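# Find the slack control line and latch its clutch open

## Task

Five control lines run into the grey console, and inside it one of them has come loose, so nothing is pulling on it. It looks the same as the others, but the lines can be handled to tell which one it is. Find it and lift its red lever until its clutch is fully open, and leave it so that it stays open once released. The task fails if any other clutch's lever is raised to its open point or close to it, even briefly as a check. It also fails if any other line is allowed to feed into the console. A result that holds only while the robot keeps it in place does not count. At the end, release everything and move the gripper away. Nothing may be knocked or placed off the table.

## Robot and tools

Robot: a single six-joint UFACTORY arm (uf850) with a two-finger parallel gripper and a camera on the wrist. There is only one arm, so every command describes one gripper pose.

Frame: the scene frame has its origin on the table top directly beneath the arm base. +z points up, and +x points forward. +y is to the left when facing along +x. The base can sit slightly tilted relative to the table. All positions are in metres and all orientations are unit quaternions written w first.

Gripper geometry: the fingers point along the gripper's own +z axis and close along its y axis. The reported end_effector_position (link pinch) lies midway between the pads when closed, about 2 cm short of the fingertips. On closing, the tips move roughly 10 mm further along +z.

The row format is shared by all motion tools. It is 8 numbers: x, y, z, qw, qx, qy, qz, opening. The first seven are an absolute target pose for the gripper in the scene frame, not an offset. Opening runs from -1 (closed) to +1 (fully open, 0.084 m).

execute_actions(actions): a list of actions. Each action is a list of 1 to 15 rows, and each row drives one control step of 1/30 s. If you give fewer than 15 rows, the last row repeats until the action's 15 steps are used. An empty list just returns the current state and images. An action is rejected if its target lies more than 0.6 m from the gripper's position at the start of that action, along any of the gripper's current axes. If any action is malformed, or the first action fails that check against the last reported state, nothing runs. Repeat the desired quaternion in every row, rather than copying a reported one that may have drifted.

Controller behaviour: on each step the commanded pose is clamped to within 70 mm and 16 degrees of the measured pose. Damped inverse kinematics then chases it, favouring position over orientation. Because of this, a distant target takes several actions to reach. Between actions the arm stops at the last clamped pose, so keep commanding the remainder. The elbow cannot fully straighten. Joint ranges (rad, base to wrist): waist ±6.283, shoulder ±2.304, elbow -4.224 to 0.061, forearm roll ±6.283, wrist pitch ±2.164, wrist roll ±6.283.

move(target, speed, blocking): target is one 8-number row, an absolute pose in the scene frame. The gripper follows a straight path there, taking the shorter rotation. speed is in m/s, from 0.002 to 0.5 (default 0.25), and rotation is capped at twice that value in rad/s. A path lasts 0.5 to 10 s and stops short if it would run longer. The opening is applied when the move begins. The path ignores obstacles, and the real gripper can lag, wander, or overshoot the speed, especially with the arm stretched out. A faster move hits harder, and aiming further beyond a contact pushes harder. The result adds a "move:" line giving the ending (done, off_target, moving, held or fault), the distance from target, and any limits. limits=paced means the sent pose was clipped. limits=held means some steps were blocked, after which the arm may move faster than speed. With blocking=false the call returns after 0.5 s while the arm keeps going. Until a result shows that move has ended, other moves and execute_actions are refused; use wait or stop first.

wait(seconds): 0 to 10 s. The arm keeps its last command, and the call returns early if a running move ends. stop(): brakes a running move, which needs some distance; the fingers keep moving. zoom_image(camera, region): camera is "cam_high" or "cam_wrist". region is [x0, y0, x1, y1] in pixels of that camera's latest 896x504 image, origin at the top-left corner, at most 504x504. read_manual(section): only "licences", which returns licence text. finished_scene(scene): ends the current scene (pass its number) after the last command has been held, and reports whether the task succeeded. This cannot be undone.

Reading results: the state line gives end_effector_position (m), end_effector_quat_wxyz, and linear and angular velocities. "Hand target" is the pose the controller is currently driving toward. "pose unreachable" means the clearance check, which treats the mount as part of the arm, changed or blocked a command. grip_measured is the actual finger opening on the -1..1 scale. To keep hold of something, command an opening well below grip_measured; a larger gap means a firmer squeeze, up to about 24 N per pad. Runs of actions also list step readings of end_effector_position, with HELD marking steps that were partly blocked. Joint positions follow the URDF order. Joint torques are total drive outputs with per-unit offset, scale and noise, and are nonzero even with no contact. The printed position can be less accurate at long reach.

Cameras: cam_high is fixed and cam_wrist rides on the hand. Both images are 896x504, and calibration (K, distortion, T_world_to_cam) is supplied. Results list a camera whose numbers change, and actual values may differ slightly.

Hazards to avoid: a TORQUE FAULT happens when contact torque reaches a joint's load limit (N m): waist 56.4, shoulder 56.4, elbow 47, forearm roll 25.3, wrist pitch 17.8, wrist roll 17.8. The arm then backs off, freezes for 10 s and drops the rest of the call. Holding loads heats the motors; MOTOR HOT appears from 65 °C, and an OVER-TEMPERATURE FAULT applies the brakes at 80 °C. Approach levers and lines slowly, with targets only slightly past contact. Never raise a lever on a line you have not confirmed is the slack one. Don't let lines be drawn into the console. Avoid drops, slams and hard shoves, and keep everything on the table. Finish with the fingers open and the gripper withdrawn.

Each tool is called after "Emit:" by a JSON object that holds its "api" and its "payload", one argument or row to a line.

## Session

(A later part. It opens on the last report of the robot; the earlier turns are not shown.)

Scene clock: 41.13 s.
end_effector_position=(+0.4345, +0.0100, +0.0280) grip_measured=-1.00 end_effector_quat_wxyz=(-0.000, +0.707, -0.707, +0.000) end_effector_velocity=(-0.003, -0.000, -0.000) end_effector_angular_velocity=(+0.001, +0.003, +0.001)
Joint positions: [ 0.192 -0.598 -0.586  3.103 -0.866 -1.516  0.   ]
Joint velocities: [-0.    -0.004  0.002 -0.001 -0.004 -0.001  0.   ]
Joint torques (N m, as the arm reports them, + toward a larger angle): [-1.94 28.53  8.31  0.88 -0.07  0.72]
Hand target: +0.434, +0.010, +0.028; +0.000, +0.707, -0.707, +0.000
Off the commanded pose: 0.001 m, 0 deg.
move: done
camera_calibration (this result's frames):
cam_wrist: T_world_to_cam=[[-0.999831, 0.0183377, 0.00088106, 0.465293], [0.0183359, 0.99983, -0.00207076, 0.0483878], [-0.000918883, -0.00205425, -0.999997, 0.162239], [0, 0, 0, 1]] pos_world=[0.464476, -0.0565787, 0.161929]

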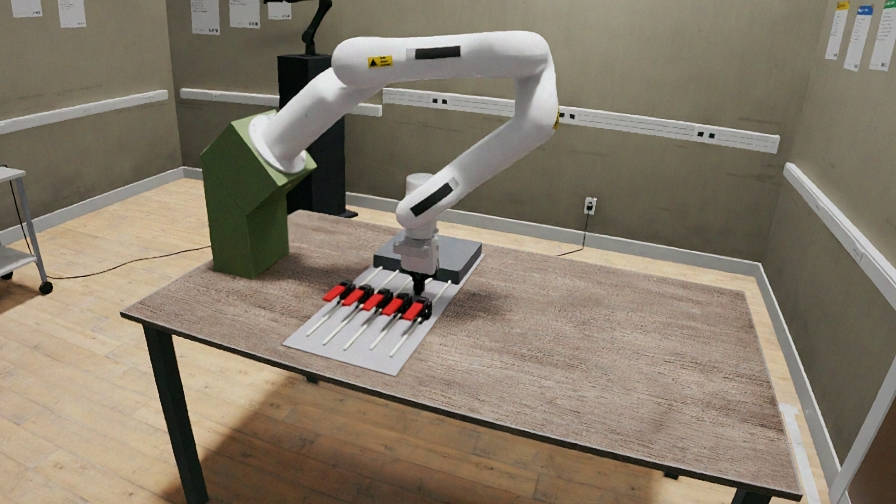

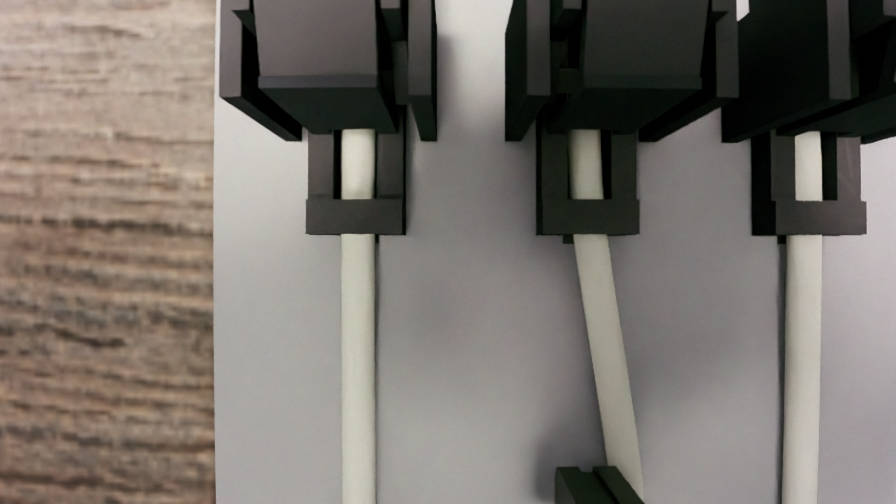

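Both loaded (wrist torque changes ±0.45). Next pair.

Emit:
{"api": "execute_actions", "payload": {
  "actions": [
    [[0.452,0.01,0.03,0,0.707,-0.707,0,-1]],
    [[0.44,0.01,0.06,0,0.707,-0.707,0,-1]],
    [[0.39,0.01,0.06,0,0.707,-0.707,0,-1]],
    [[0.349,0.01,0.055,0,0.707,-0.707,0,-1]],
    [[0.349,0.01,0.028,0,0.707,-0.707,0,-1]]
  ]
}}

Emit:
{"api": "move", "payload": {
  "target": [0.375,0.01,0.028,0,0.707,-0.707,0,-1],
  "speed": 0.04
}}

Emit:
{"api": "move", "payload": {
  "target": [0.321,0.01,0.028,0,0.707,-0.707,0,-1],
  "speed": 0.04
}}

Emit:
{"api": "move", "payload": {
  "target": [0.345,0.01,0.11,0,0.707,-0.707,0,-1],
  "speed": 0.1
}}

Scene clock: 50.07 s.
end_effector_position=(+0.3490, +0.0100, +0.0284) grip_measured=-1.00 end_effector_quat_wxyz=(-0.000, +0.707, -0.707, +0.000) end_effector_velocity=(-0.001, -0.001, -0.003) end_effector_angular_velocity=(-0.002, +0.001, -0.001)
Joint positions: [ 0.2   -0.767 -0.511  3.115 -1.109 -1.523  0.   ]
Joint velocities: [-0.001 -0.009 -0.008  0.002 -0.     0.     0.   ]
Joint torques (N m, as the arm reports them, + toward a larger angle): [ 0.33 23.82 10.33  1.47 -0.78  0.62]
Hand target: +0.349, +0.010, +0.028; +0.000, +0.707, -0.707, +0.000
Off the commanded pose: 0.000 m, 0 deg.
Step readings (end_effector_position; steps 1 to 15: 1st action; 16 to 30: 2nd action; 31 to 45: 3rd action; 46 to 60: 4th action; 61 to 75: 5th action):
0: (+0.4340, +0.0100, +0.0281)
1: (+0.4341, +0.0100, +0.0281)
2: (+0.4345, +0.0100, +0.0282)
4: (+0.4407, +0.0101, +0.0290)
8: (+0.4497, +0.0100, +0.0298)
15: (+0.4515, +0.0100, +0.0300)
16: (+0.4516, +0.0100, +0.0300)
17: (+0.4514, +0.0100, +0.0309)
19: (+0.4477, +0.0100, +0.0399)
23: (+0.4409, +0.0100, +0.0546)
30: (+0.4401, +0.0101, +0.0595)
31: (+0.4401, +0.0101, +0.0596)
32: (+0.4395, +0.0101, +0.0597)
34: (+0.4277, +0.0101, +0.0600)
38: (+0.3967, +0.0099, +0.0619)
45: (+0.3909, +0.0100, +0.0602)
46: (+0.3908, +0.0100, +0.0602)
47: (+0.3901, +0.0100, +0.0600)
49: (+0.3794, +0.0100, +0.0588)
53: (+0.3543, +0.0099, +0.0578)
60: (+0.3498, +0.0100, +0.0553)
61: (+0.3497, +0.0100, +0.0552)
62: (+0.3495, +0.0100, +0.0541)
64: (+0.3494, +0.0100, +0.0453)
68: (+0.3491, +0.0100, +0.0324)
75: end_effector_position above
camera_calibration (this result's frames):
cam_wrist: T_world_to_cam=[[-0.999826, 0.0185691, 0.00163535, 0.379771], [0.0185662, 0.999826, -0.00177842, 0.0498763], [-0.00166808, -0.00174775, -0.999997, 0.162801], [0, 0, 0, 1]] pos_world=[0.379051, -0.0566351, 0.162268]

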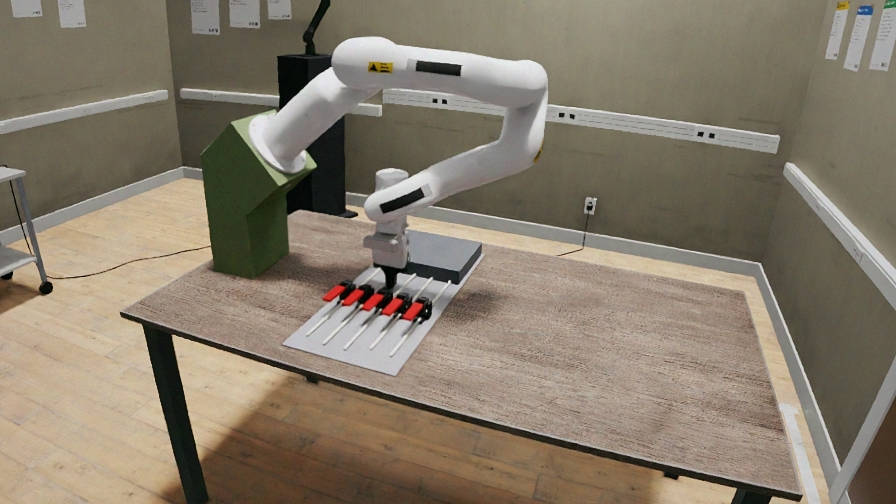

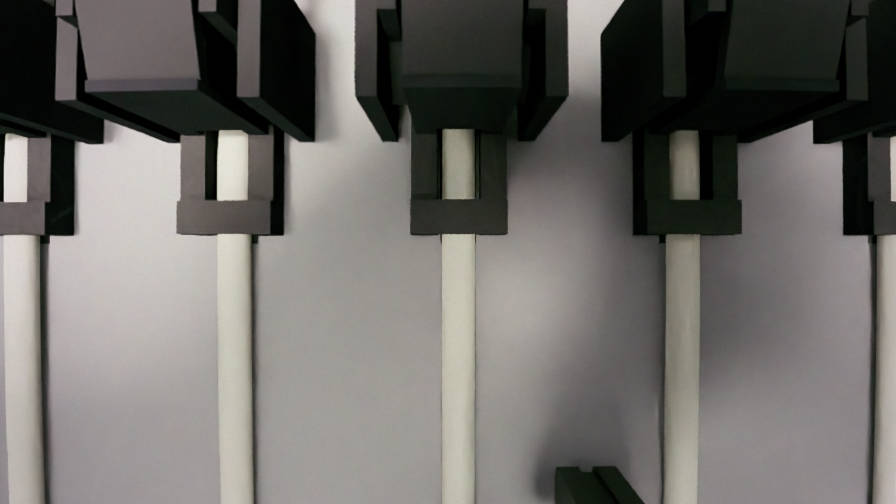

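Scene clock: 51.07 s.
end_effector_position=(+0.3747, +0.0100, +0.0280) grip_measured=-1.00 end_effector_quat_wxyz=(+0.000, +0.707, -0.707, -0.000) end_effector_velocity=(+0.002, +0.000, -0.000) end_effector_angular_velocity=(+0.000, +0.000, +0.000)
Joint positions: [ 0.197 -0.71  -0.529  3.111 -1.034 -1.521  0.   ]
Joint velocities: [-0.     0.004 -0.002 -0.001  0.007  0.     0.   ]
Joint torques (N m, as the arm reports them, + toward a larger angle): [-1.62 26.76  8.43  0.67 -0.82  0.55]
Hand target: +0.375, +0.010, +0.028; -0.000, +0.707, -0.707, -0.000
Off the commanded pose: 0.000 m, 0 deg.
move: done
camera_calibration (this result's frames):
cam_wrist: T_world_to_cam=[[-0.999823, 0.0187556, 0.00175111, 0.405456], [0.0187527, 0.999823, -0.0016758, 0.0492967], [-0.00178223, -0.00164266, -0.999997, 0.162462], [0, 0, 0, 1]] pos_world=[0.404749, -0.0566257, 0.161834]

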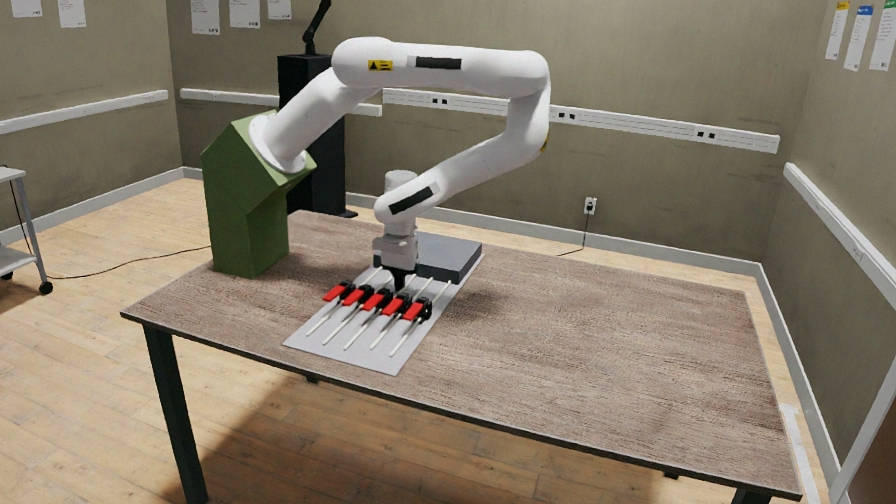

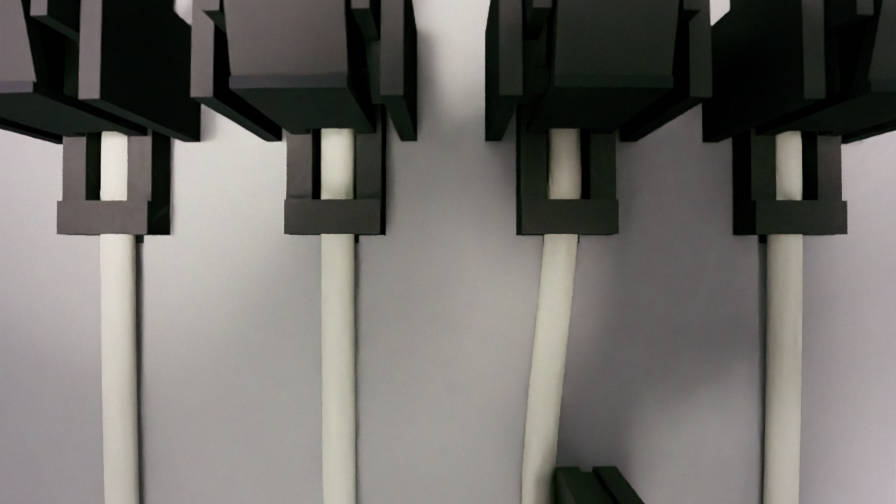

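Scene clock: 52.77 s.
end_effector_position=(+0.3216, +0.0100, +0.0280) grip_measured=-1.00 end_effector_quat_wxyz=(-0.000, +0.707, -0.707, +0.000) end_effector_velocity=(-0.002, -0.001, -0.000) end_effector_angular_velocity=(-0.003, +0.002, -0.002)
Joint positions: [ 0.204 -0.837 -0.5    3.119 -1.191 -1.525  0.   ]
Joint velocities: [-0.001 -0.006 -0.     0.003 -0.004  0.     0.   ]
Joint torques (N m, as the arm reports them, + toward a larger angle): [ 0.39 23.31 11.94  0.8  -0.05  0.59]
Hand target: +0.321, +0.010, +0.028; +0.000, +0.707, -0.707, +0.000
Off the commanded pose: 0.001 m, 0 deg.
move: done
camera_calibration (this result's frames):
cam_wrist: T_world_to_cam=[[-0.999834, 0.0182149, 0.000837177, 0.352335], [0.0182132, 0.999832, -0.00201191, 0.050477], [-0.000873683, -0.00199633, -0.999998, 0.162085], [0, 0, 0, 1]] pos_world=[0.351498, -0.0565627, 0.161891]

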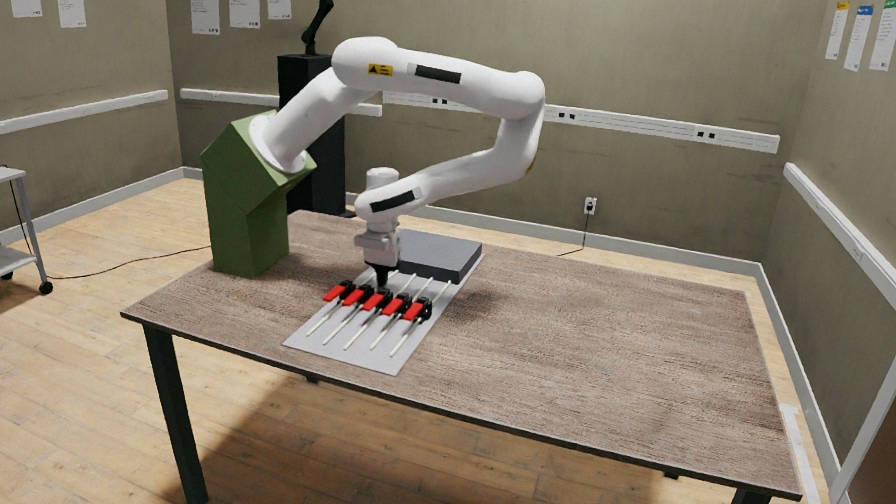

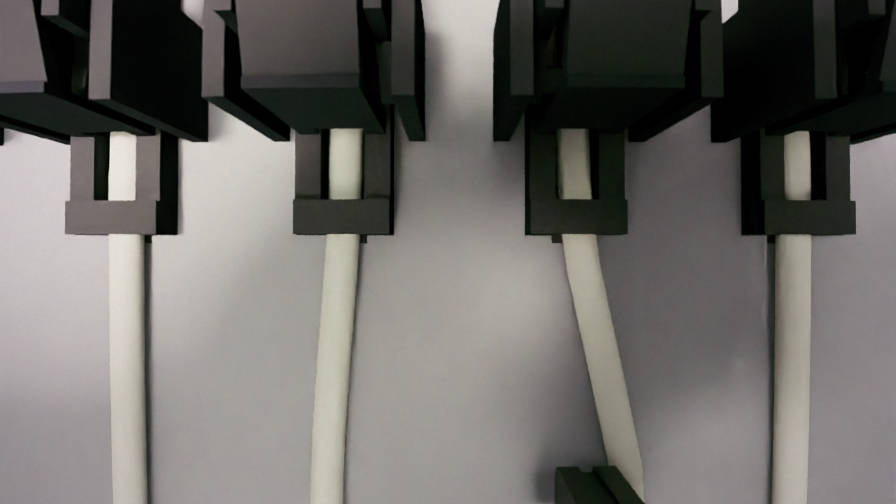

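Scene clock: 54.10 s.
end_effector_position=(+0.3448, +0.0101, +0.1098) grip_measured=-1.00 end_effector_quat_wxyz=(-0.000, +0.707, -0.707, -0.000) end_effector_velocity=(+0.002, +0.001, +0.001) end_effector_angular_velocity=(+0.002, -0.003, +0.001)
Joint positions: [ 0.193 -0.557 -0.302  3.109 -1.108 -1.525  0.   ]
Joint velocities: [ 0.     0.008  0.001 -0.002  0.005  0.     0.   ]
Joint torques (N m, as the arm reports them, + toward a larger angle): [-1.68 24.91 10.41  1.3  -0.8   0.57]
Hand target: +0.345, +0.010, +0.110; -0.000, +0.707, -0.707, -0.000
Off the commanded pose: 0.000 m, 0 deg.
move: done
camera_calibration (this result's frames):
cam_wrist: T_world_to_cam=[[-0.999822, 0.0187786, 0.00166747, 0.37539], [0.0187759, 0.999822, -0.00167174, 0.0498639], [-0.00169857, -0.00164013, -0.999997, 0.244155], [0, 0, 0, 1]] pos_world=[0.374802, -0.0565039, 0.243612]

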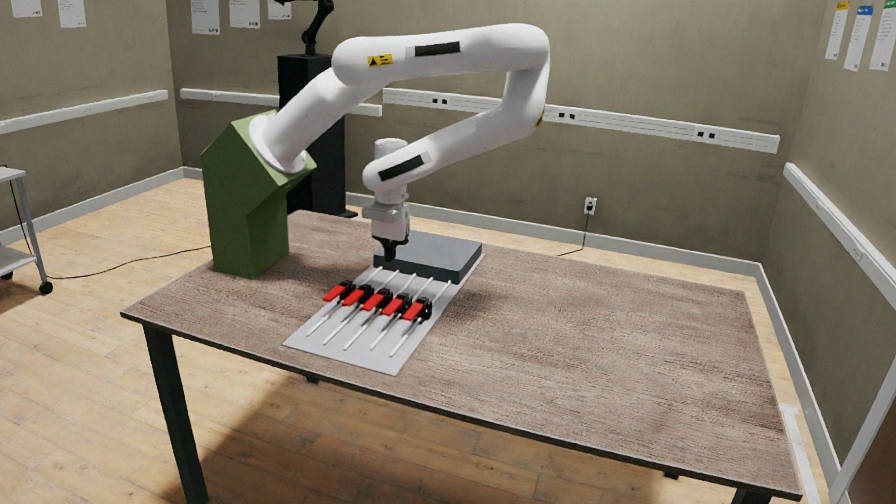

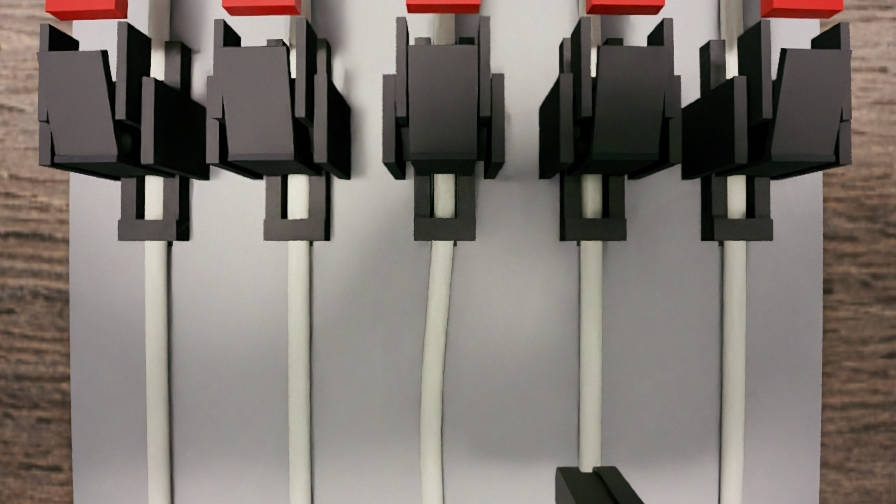

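Emit:
{"api": "move", "payload": {
  "target": [0.377,-0.19,0.11,0,0.707,-0.707,0,-0.1]
}}

Emit:
{"api": "move", "payload": {
  "target": [0.377,-0.19,0.062,0,0.707,-0.707,0,-0.1],
  "speed": 0.06
}}

Emit:
{"api": "move", "payload": {
  "target": [0.377,-0.19,0.062,0,0.707,-0.707,0,-0.7]
}}

Emit:
{"api": "move", "payload": {
  "target": [0.377,-0.178,0.1,0,0.707,-0.707,0,-0.7],
  "speed": 0.04
}}

Emit:
{"api": "zoom_image", "payload": {
  "camera": "cam_high",
  "region": [290,220,470,340]
}}

Scene clock: 62.10 s.
end_effector_position=(+0.3766, -0.1891, +0.1102) grip_measured=-0.11 end_effector_quat_wxyz=(-0.000, +0.707, -0.707, -0.000) end_effector_velocity=(+0.002, -0.003, -0.001) end_effector_angular_velocity=(+0.006, -0.002, -0.002)
Joint positions: [-0.454 -0.559 -0.501  2.486 -0.898 -1.56   0.039]
Joint velocities: [-0.007 -0.003 -0.009 -0.017  0.003  0.011 -0.   ]
Joint torques (N m, as the arm reports them, + toward a larger angle): [-11.75  25.12   3.9    0.93  -0.59   0.55]
Hand target: +0.377, -0.189, +0.110; -0.000, +0.707, -0.707, -0.000
Off the commanded pose: 0.001 m, 0 deg.
move: done
camera_calibration (this result's frames):
cam_wrist: T_world_to_cam=[[-0.999812, 0.0193312, 0.00171986, 0.411063], [0.0193285, 0.999812, -0.00153549, 0.248239], [-0.00174922, -0.00150195, -0.999997, 0.244324], [0, 0, 0, 1]] pos_world=[0.406615, -0.255772, 0.243998]

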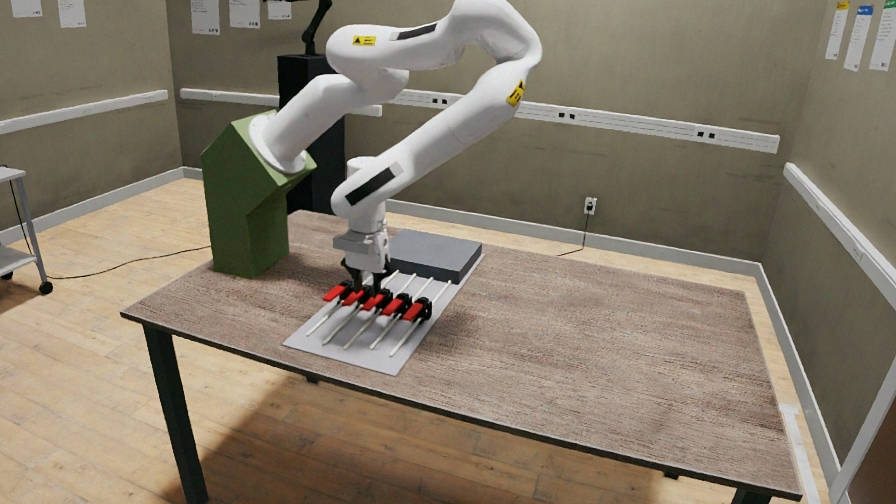

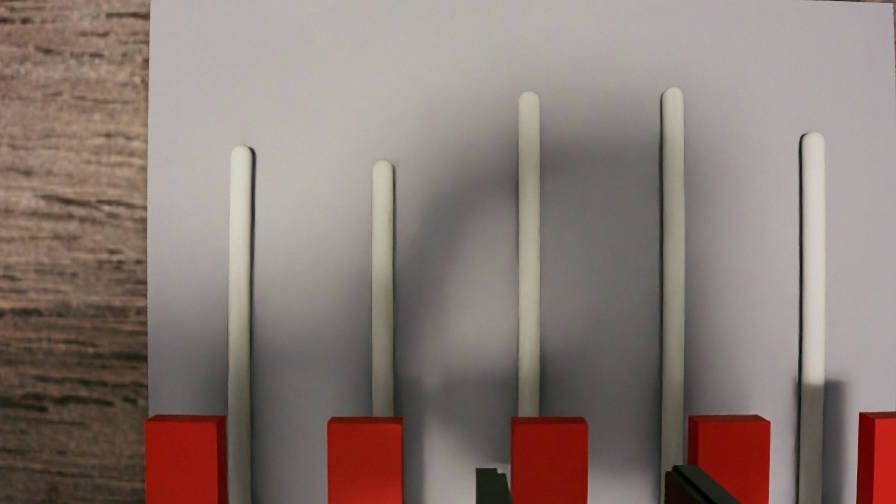

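Scene clock: 63.30 s.
end_effector_position=(+0.3770, -0.1901, +0.0622) grip_measured=-0.11 end_effector_quat_wxyz=(+0.000, +0.707, -0.707, +0.000) end_effector_velocity=(+0.000, -0.000, -0.002) end_effector_angular_velocity=(-0.001, +0.000, -0.001)
Joint positions: [-0.392 -0.684 -0.603  2.556 -0.92  -1.574  0.039]
Joint velocities: [ 0.003 -0.005 -0.005  0.004 -0.    -0.    -0.   ]
Joint torques (N m, as the arm reports them, + toward a larger angle): [-10.82  27.4    5.42   1.41  -0.61   0.46]
Hand target: +0.377, -0.190, +0.062; +0.000, +0.707, -0.707, +0.000
Off the commanded pose: 0.000 m, 0 deg.
move: done
camera_calibration (this result's frames):
cam_wrist: T_world_to_cam=[[-0.999827, 0.018501, 0.001695, 0.411389], [0.0184977, 0.999827, -0.00189961, 0.249515], [-0.00172985, -0.00186793, -0.999997, 0.196331], [0, 0, 0, 1]] pos_world=[0.407042, -0.256716, 0.196107]

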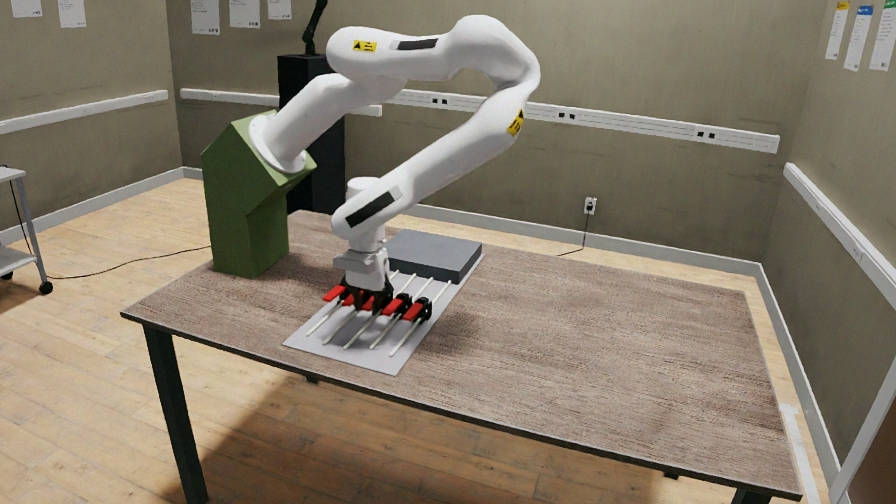

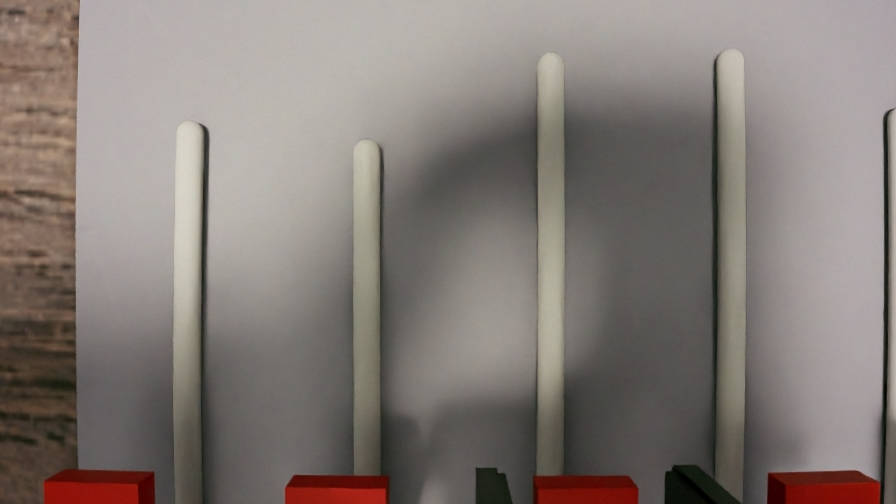

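Scene clock: 64.00 s.
end_effector_position=(+0.3785, -0.1902, +0.0620) grip_measured=-0.51 end_effector_quat_wxyz=(-0.002, +0.707, -0.707, +0.002) end_effector_velocity=(-0.001, -0.001, +0.001) end_effector_angular_velocity=(-0.001, -0.001, -0.004)
Joint positions: [-0.392 -0.685 -0.604  2.556 -0.925 -1.574  0.022]
Joint velocities: [-0.003 -0.002  0.002  0.    -0.004 -0.    -0.   ]
Joint torques (N m, as the arm reports them, + toward a larger angle): [-10.66  17.57  10.71   2.01   3.57   0.19]
Hand target: +0.377, -0.190, +0.062; -0.000, +0.707, -0.707, +0.000
Off the commanded pose: 0.002 m, 0 deg.
move: done
camera_calibration (this result's frames):
cam_wrist: T_world_to_cam=[[-0.999827, 0.0182654, -0.00350102, 0.413169], [0.0182726, 0.999831, -0.00203778, 0.24968], [0.00346321, -0.0021014, -0.999992, 0.194067], [0, 0, 0, 1]] pos_world=[0.407863, -0.256777, 0.196021]

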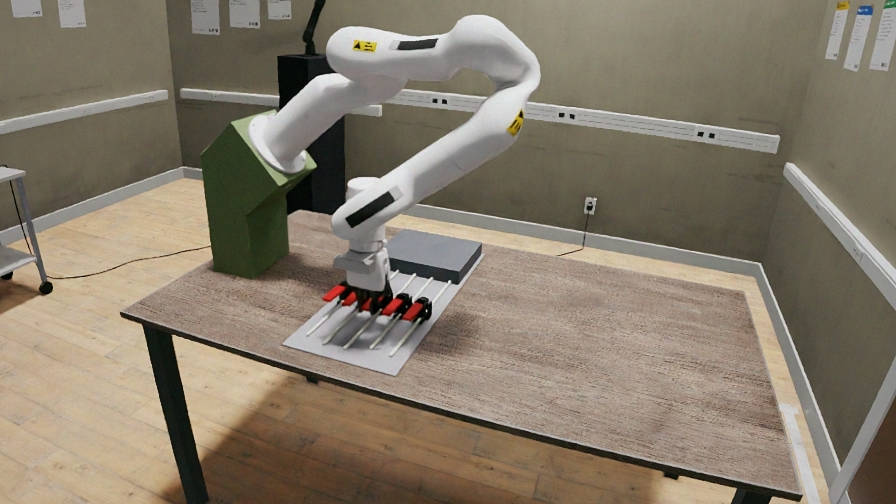

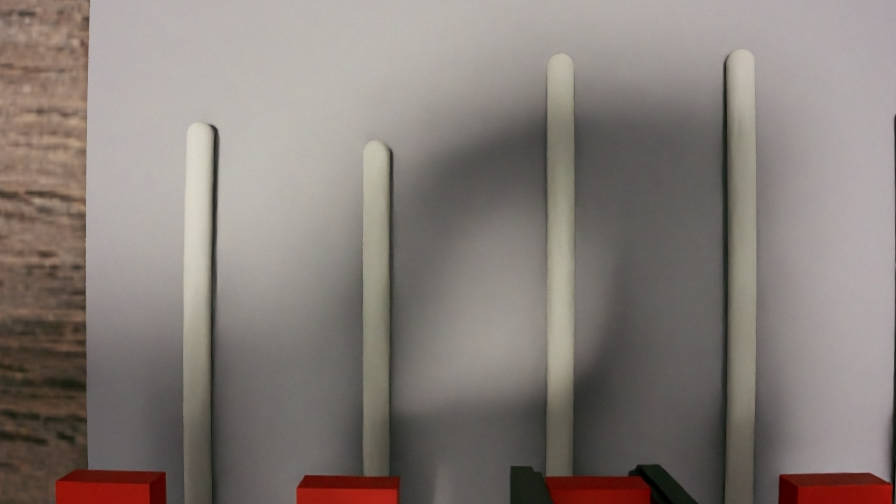

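Scene clock: 65.37 s.
end_effector_position=(+0.3784, -0.1769, +0.0997) grip_measured=-0.51 end_effector_quat_wxyz=(-0.003, +0.708, -0.707, +0.002) end_effector_velocity=(-0.000, -0.002, +0.002) end_effector_angular_velocity=(-0.005, +0.001, -0.004)
Joint positions: [-0.41  -0.579 -0.505  2.533 -0.92  -1.57   0.022]
Joint velocities: [-0.004  0.006  0.004  0.002  0.003  0.001 -0.   ]
Joint torques (N m, as the arm reports them, + toward a larger angle): [-25.19  22.73  11.47   6.57   3.98   0.45]
Hand target: +0.377, -0.178, +0.100; -0.000, +0.707, -0.707, +0.000
Off the commanded pose: 0.002 m, 0 deg.
move: done
camera_calibration (this result's frames):
cam_wrist: T_world_to_cam=[[-0.999836, 0.0174178, -0.00488717, 0.412885], [0.0174156, 0.999848, 0.000494612, 0.236513], [0.00489504, 0.000409418, -0.999988, 0.23173], [0, 0, 0, 1]] pos_world=[0.407564, -0.243763, 0.233628]

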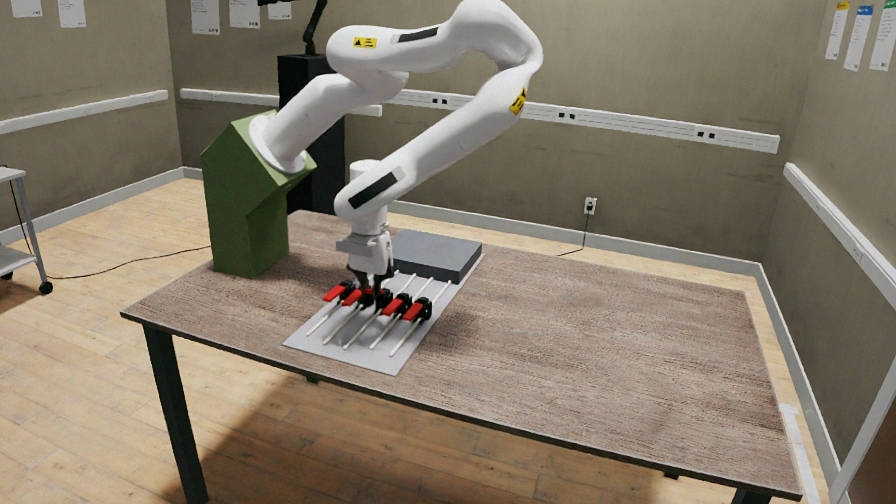

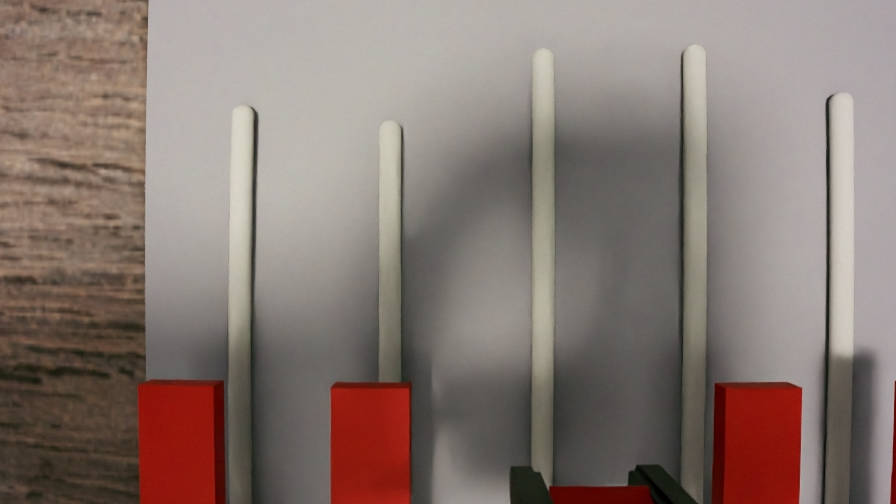

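Region (290, 220, 470, 340) of cam_high's 896x504 image, scaled by 2.800, with more detail than that image has.

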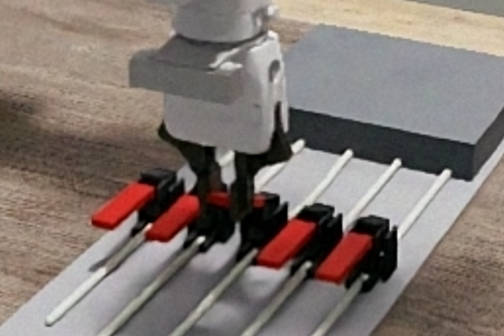

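Emit:
{"api": "move", "payload": {
  "target": [0.381,-0.15,0.12,0,0.707,-0.707,0,-0.6],
  "speed": 0.04
}}

Emit:
{"api": "move", "payload": {
  "target": [0.381,-0.11,0.13,0,0.707,-0.707,0,-0.6],
  "speed": 0.04
}}

Emit:
{"api": "zoom_image", "payload": {
  "camera": "cam_high",
  "region": [290,220,470,340]
}}

Scene clock: 70.93 s.
end_effector_position=(+0.3799, -0.1494, +0.1199) grip_measured=-0.51 end_effector_quat_wxyz=(+0.001, +0.707, -0.707, -0.002) end_effector_velocity=(+0.001, +0.001, +0.001) end_effector_angular_velocity=(-0.001, -0.001, +0.001)
Joint positions: [-0.361 -0.496 -0.427  2.578 -0.908 -1.562  0.022]
Joint velocities: [ 0.003  0.006  0.003  0.003  0.001  0.    -0.   ]
Joint torques (N m, as the arm reports them, + toward a larger angle): [-6.64 28.38  5.71 -0.68 -1.2  -0.23]
Hand target: +0.381, -0.150, +0.120; +0.000, +0.707, -0.707, +0.000
Off the commanded pose: 0.001 m, 0 deg.
move: done
camera_calibration (this result's frames):
cam_wrist: T_world_to_cam=[[-0.999818, 0.0185067, 0.00456658, 0.41303], [0.0185048, 0.999829, -0.000451521, 0.208691], [-0.00457415, -0.000366936, -0.999989, 0.255321], [0, 0, 0, 1]] pos_world=[0.410261, -0.216205, 0.253526]

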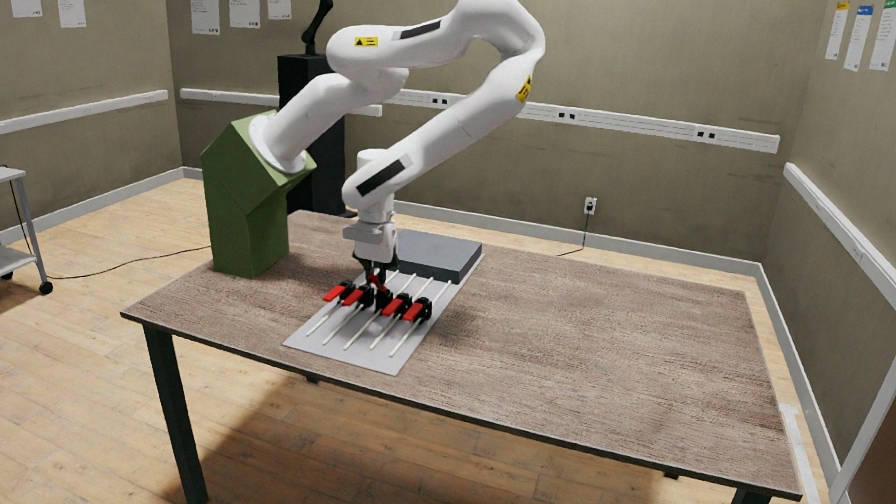

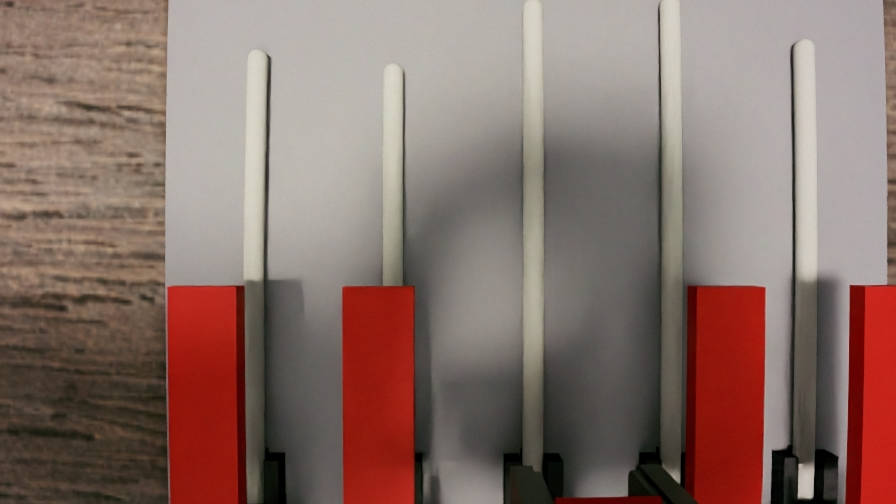

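Scene clock: 72.33 s.
end_effector_position=(+0.3804, -0.1099, +0.1298) grip_measured=-0.51 end_effector_quat_wxyz=(+0.000, +0.707, -0.707, -0.001) end_effector_velocity=(+0.002, -0.000, +0.001) end_effector_angular_velocity=(-0.005, -0.007, -0.002)
Joint positions: [-0.256 -0.439 -0.358  2.683 -0.924 -1.562  0.022]
Joint velocities: [ 0.003  0.004  0.003  0.008 -0.005 -0.    -0.   ]
Joint torques (N m, as the arm reports them, + toward a larger angle): [-7.62 34.29  4.72  1.68 -3.36  0.39]
Hand target: +0.381, -0.110, +0.130; +0.000, +0.707, -0.707, +0.000
Off the commanded pose: 0.001 m, 0 deg.
move: done
camera_calibration (this result's frames):
cam_wrist: T_world_to_cam=[[-0.999832, 0.0179641, 0.00370827, 0.412873], [0.0179603, 0.999838, -0.0010403, 0.169482], [-0.00372636, -0.000973527, -0.999993, 0.264882], [0, 0, 0, 1]] pos_world=[0.410746, -0.176613, 0.263526]

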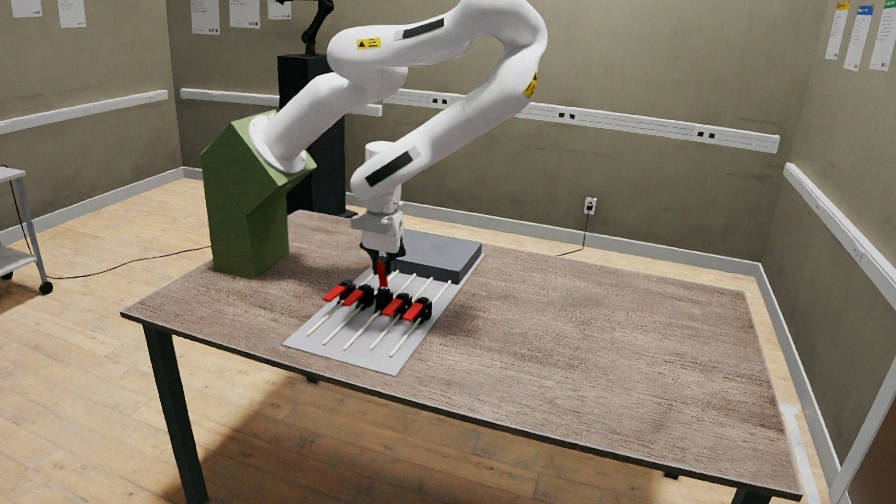

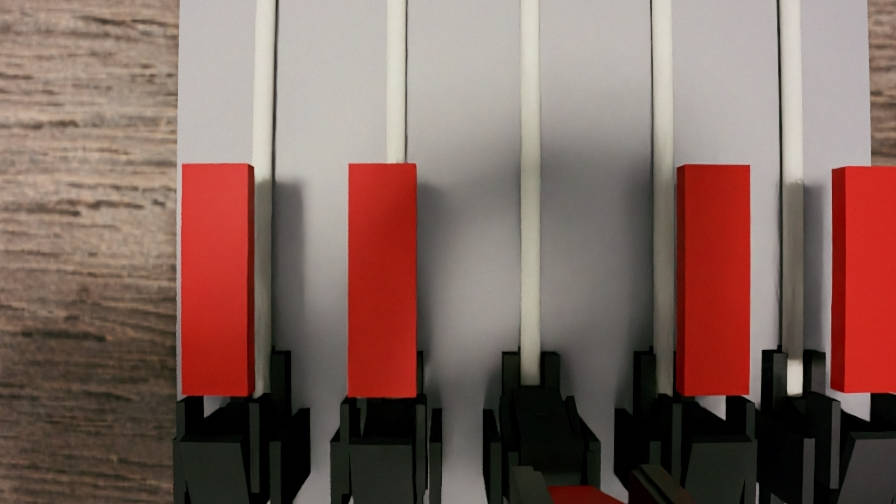

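Region (290, 220, 470, 340) of cam_high's 896x504 image, scaled by 2.800, with more detail than that image has.

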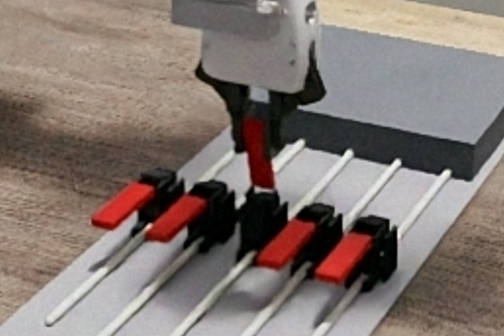

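Emit:
{"api": "move", "payload": {
  "target": [0.379,-0.07,0.14,0,0.707,-0.707,0,-0.6],
  "speed": 0.04
}}

Emit:
{"api": "move", "payload": {
  "target": [0.379,-0.04,0.132,0,0.707,-0.707,0,-0.6],
  "speed": 0.03
}}

Emit:
{"api": "zoom_image", "payload": {
  "camera": "cam_high",
  "region": [290,220,470,340]
}}

Scene clock: 76.87 s.
end_effector_position=(+0.3797, -0.0704, +0.1398) grip_measured=-0.51 end_effector_quat_wxyz=(-0.001, +0.707, -0.707, +0.001) end_effector_velocity=(+0.000, +0.002, +0.000) end_effector_angular_velocity=(+0.001, +0.001, +0.001)
Joint positions: [-0.132 -0.387 -0.296  2.804 -0.941 -1.555  0.022]
Joint velocities: [ 0.008  0.003  0.002  0.006  0.001  0.    -0.   ]
Joint torques (N m, as the arm reports them, + toward a larger angle): [-1.91 29.8  10.86 -0.84 -2.16  0.45]
Hand target: +0.379, -0.070, +0.140; +0.000, +0.707, -0.707, +0.000
Off the commanded pose: 0.001 m, 0 deg.
move: done
camera_calibration (this result's frames):
cam_wrist: T_world_to_cam=[[-0.999832, 0.0183184, -0.000122016, 0.411971], [0.0183186, 0.99983, -0.00200604, 0.130007], [0.0000852475, -0.00200794, -0.999998, 0.273432], [0, 0, 0, 1]] pos_world=[0.409497, -0.136982, 0.273743]

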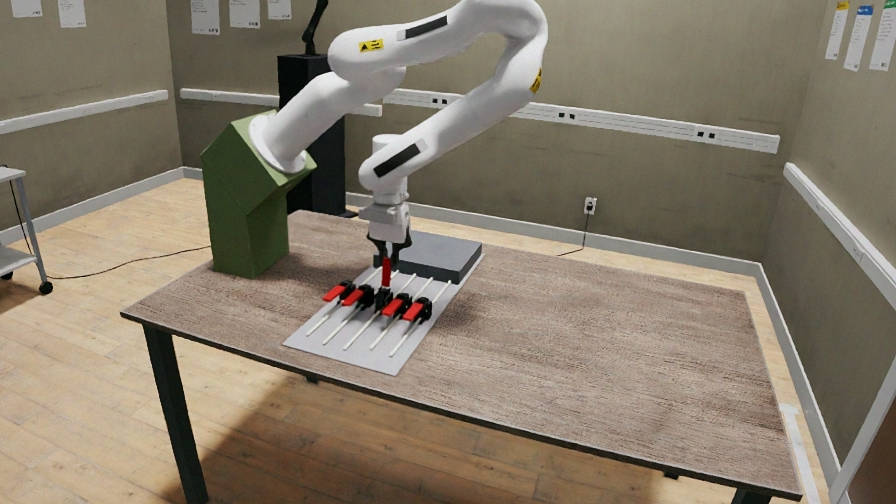

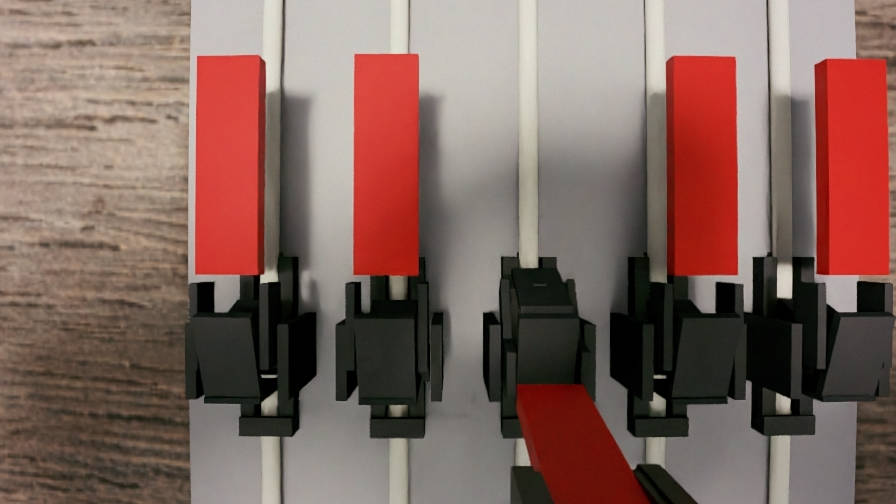

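Scene clock: 78.23 s.
end_effector_position=(+0.3793, -0.0404, +0.1320) grip_measured=-0.52 end_effector_quat_wxyz=(-0.000, +0.707, -0.707, +0.000) end_effector_velocity=(+0.000, +0.002, -0.001) end_effector_angular_velocity=(-0.002, -0.001, -0.001)
Joint positions: [-0.012 -0.402 -0.293  2.918 -0.959 -1.547  0.021]
Joint velocities: [ 0.009 -0.002 -0.001  0.011 -0.002  0.001 -0.   ]
Joint torques (N m, as the arm reports them, + toward a larger angle): [ 3.33 28.74 14.34 -3.6  -1.33  0.51]
Hand target: +0.379, -0.040, +0.132; +0.000, +0.707, -0.707, +0.000
Off the commanded pose: 0.001 m, 0 deg.
move: done
camera_calibration (this result's frames):
cam_wrist: T_world_to_cam=[[-0.999828, 0.0185065, 0.0008713, 0.410929], [0.0185047, 0.999827, -0.00201252, 0.0999099], [-0.000908394, -0.00199605, -0.999998, 0.266034], [0, 0, 0, 1]] pos_world=[0.409251, -0.106966, 0.265876]

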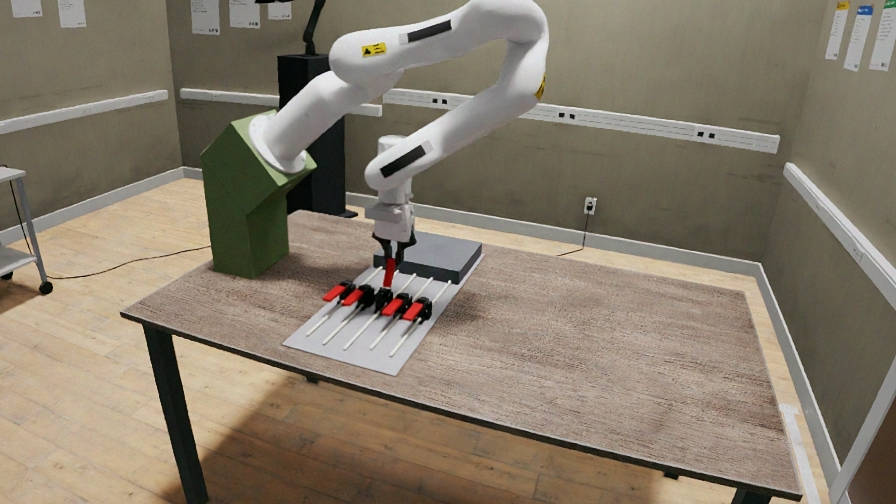

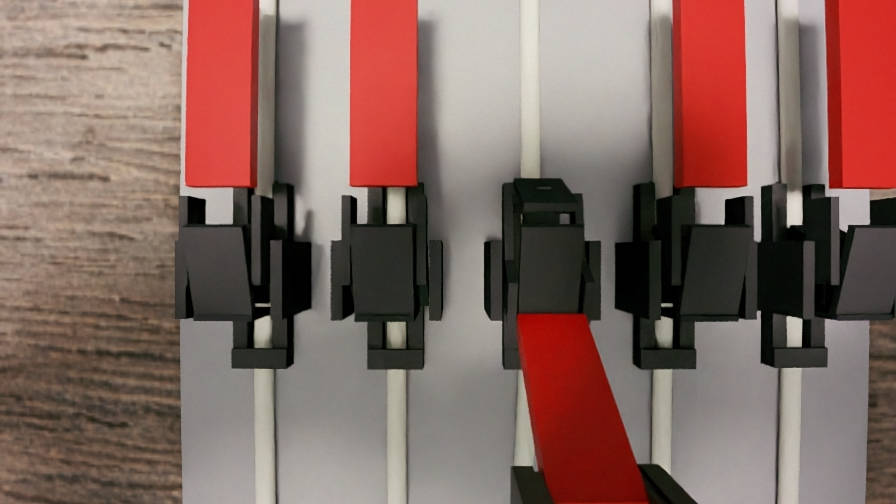

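Region (290, 220, 470, 340) of cam_high's 896x504 image, scaled by 2.800, with more detail than that image has.

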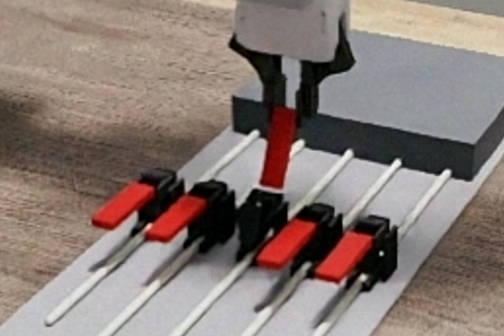

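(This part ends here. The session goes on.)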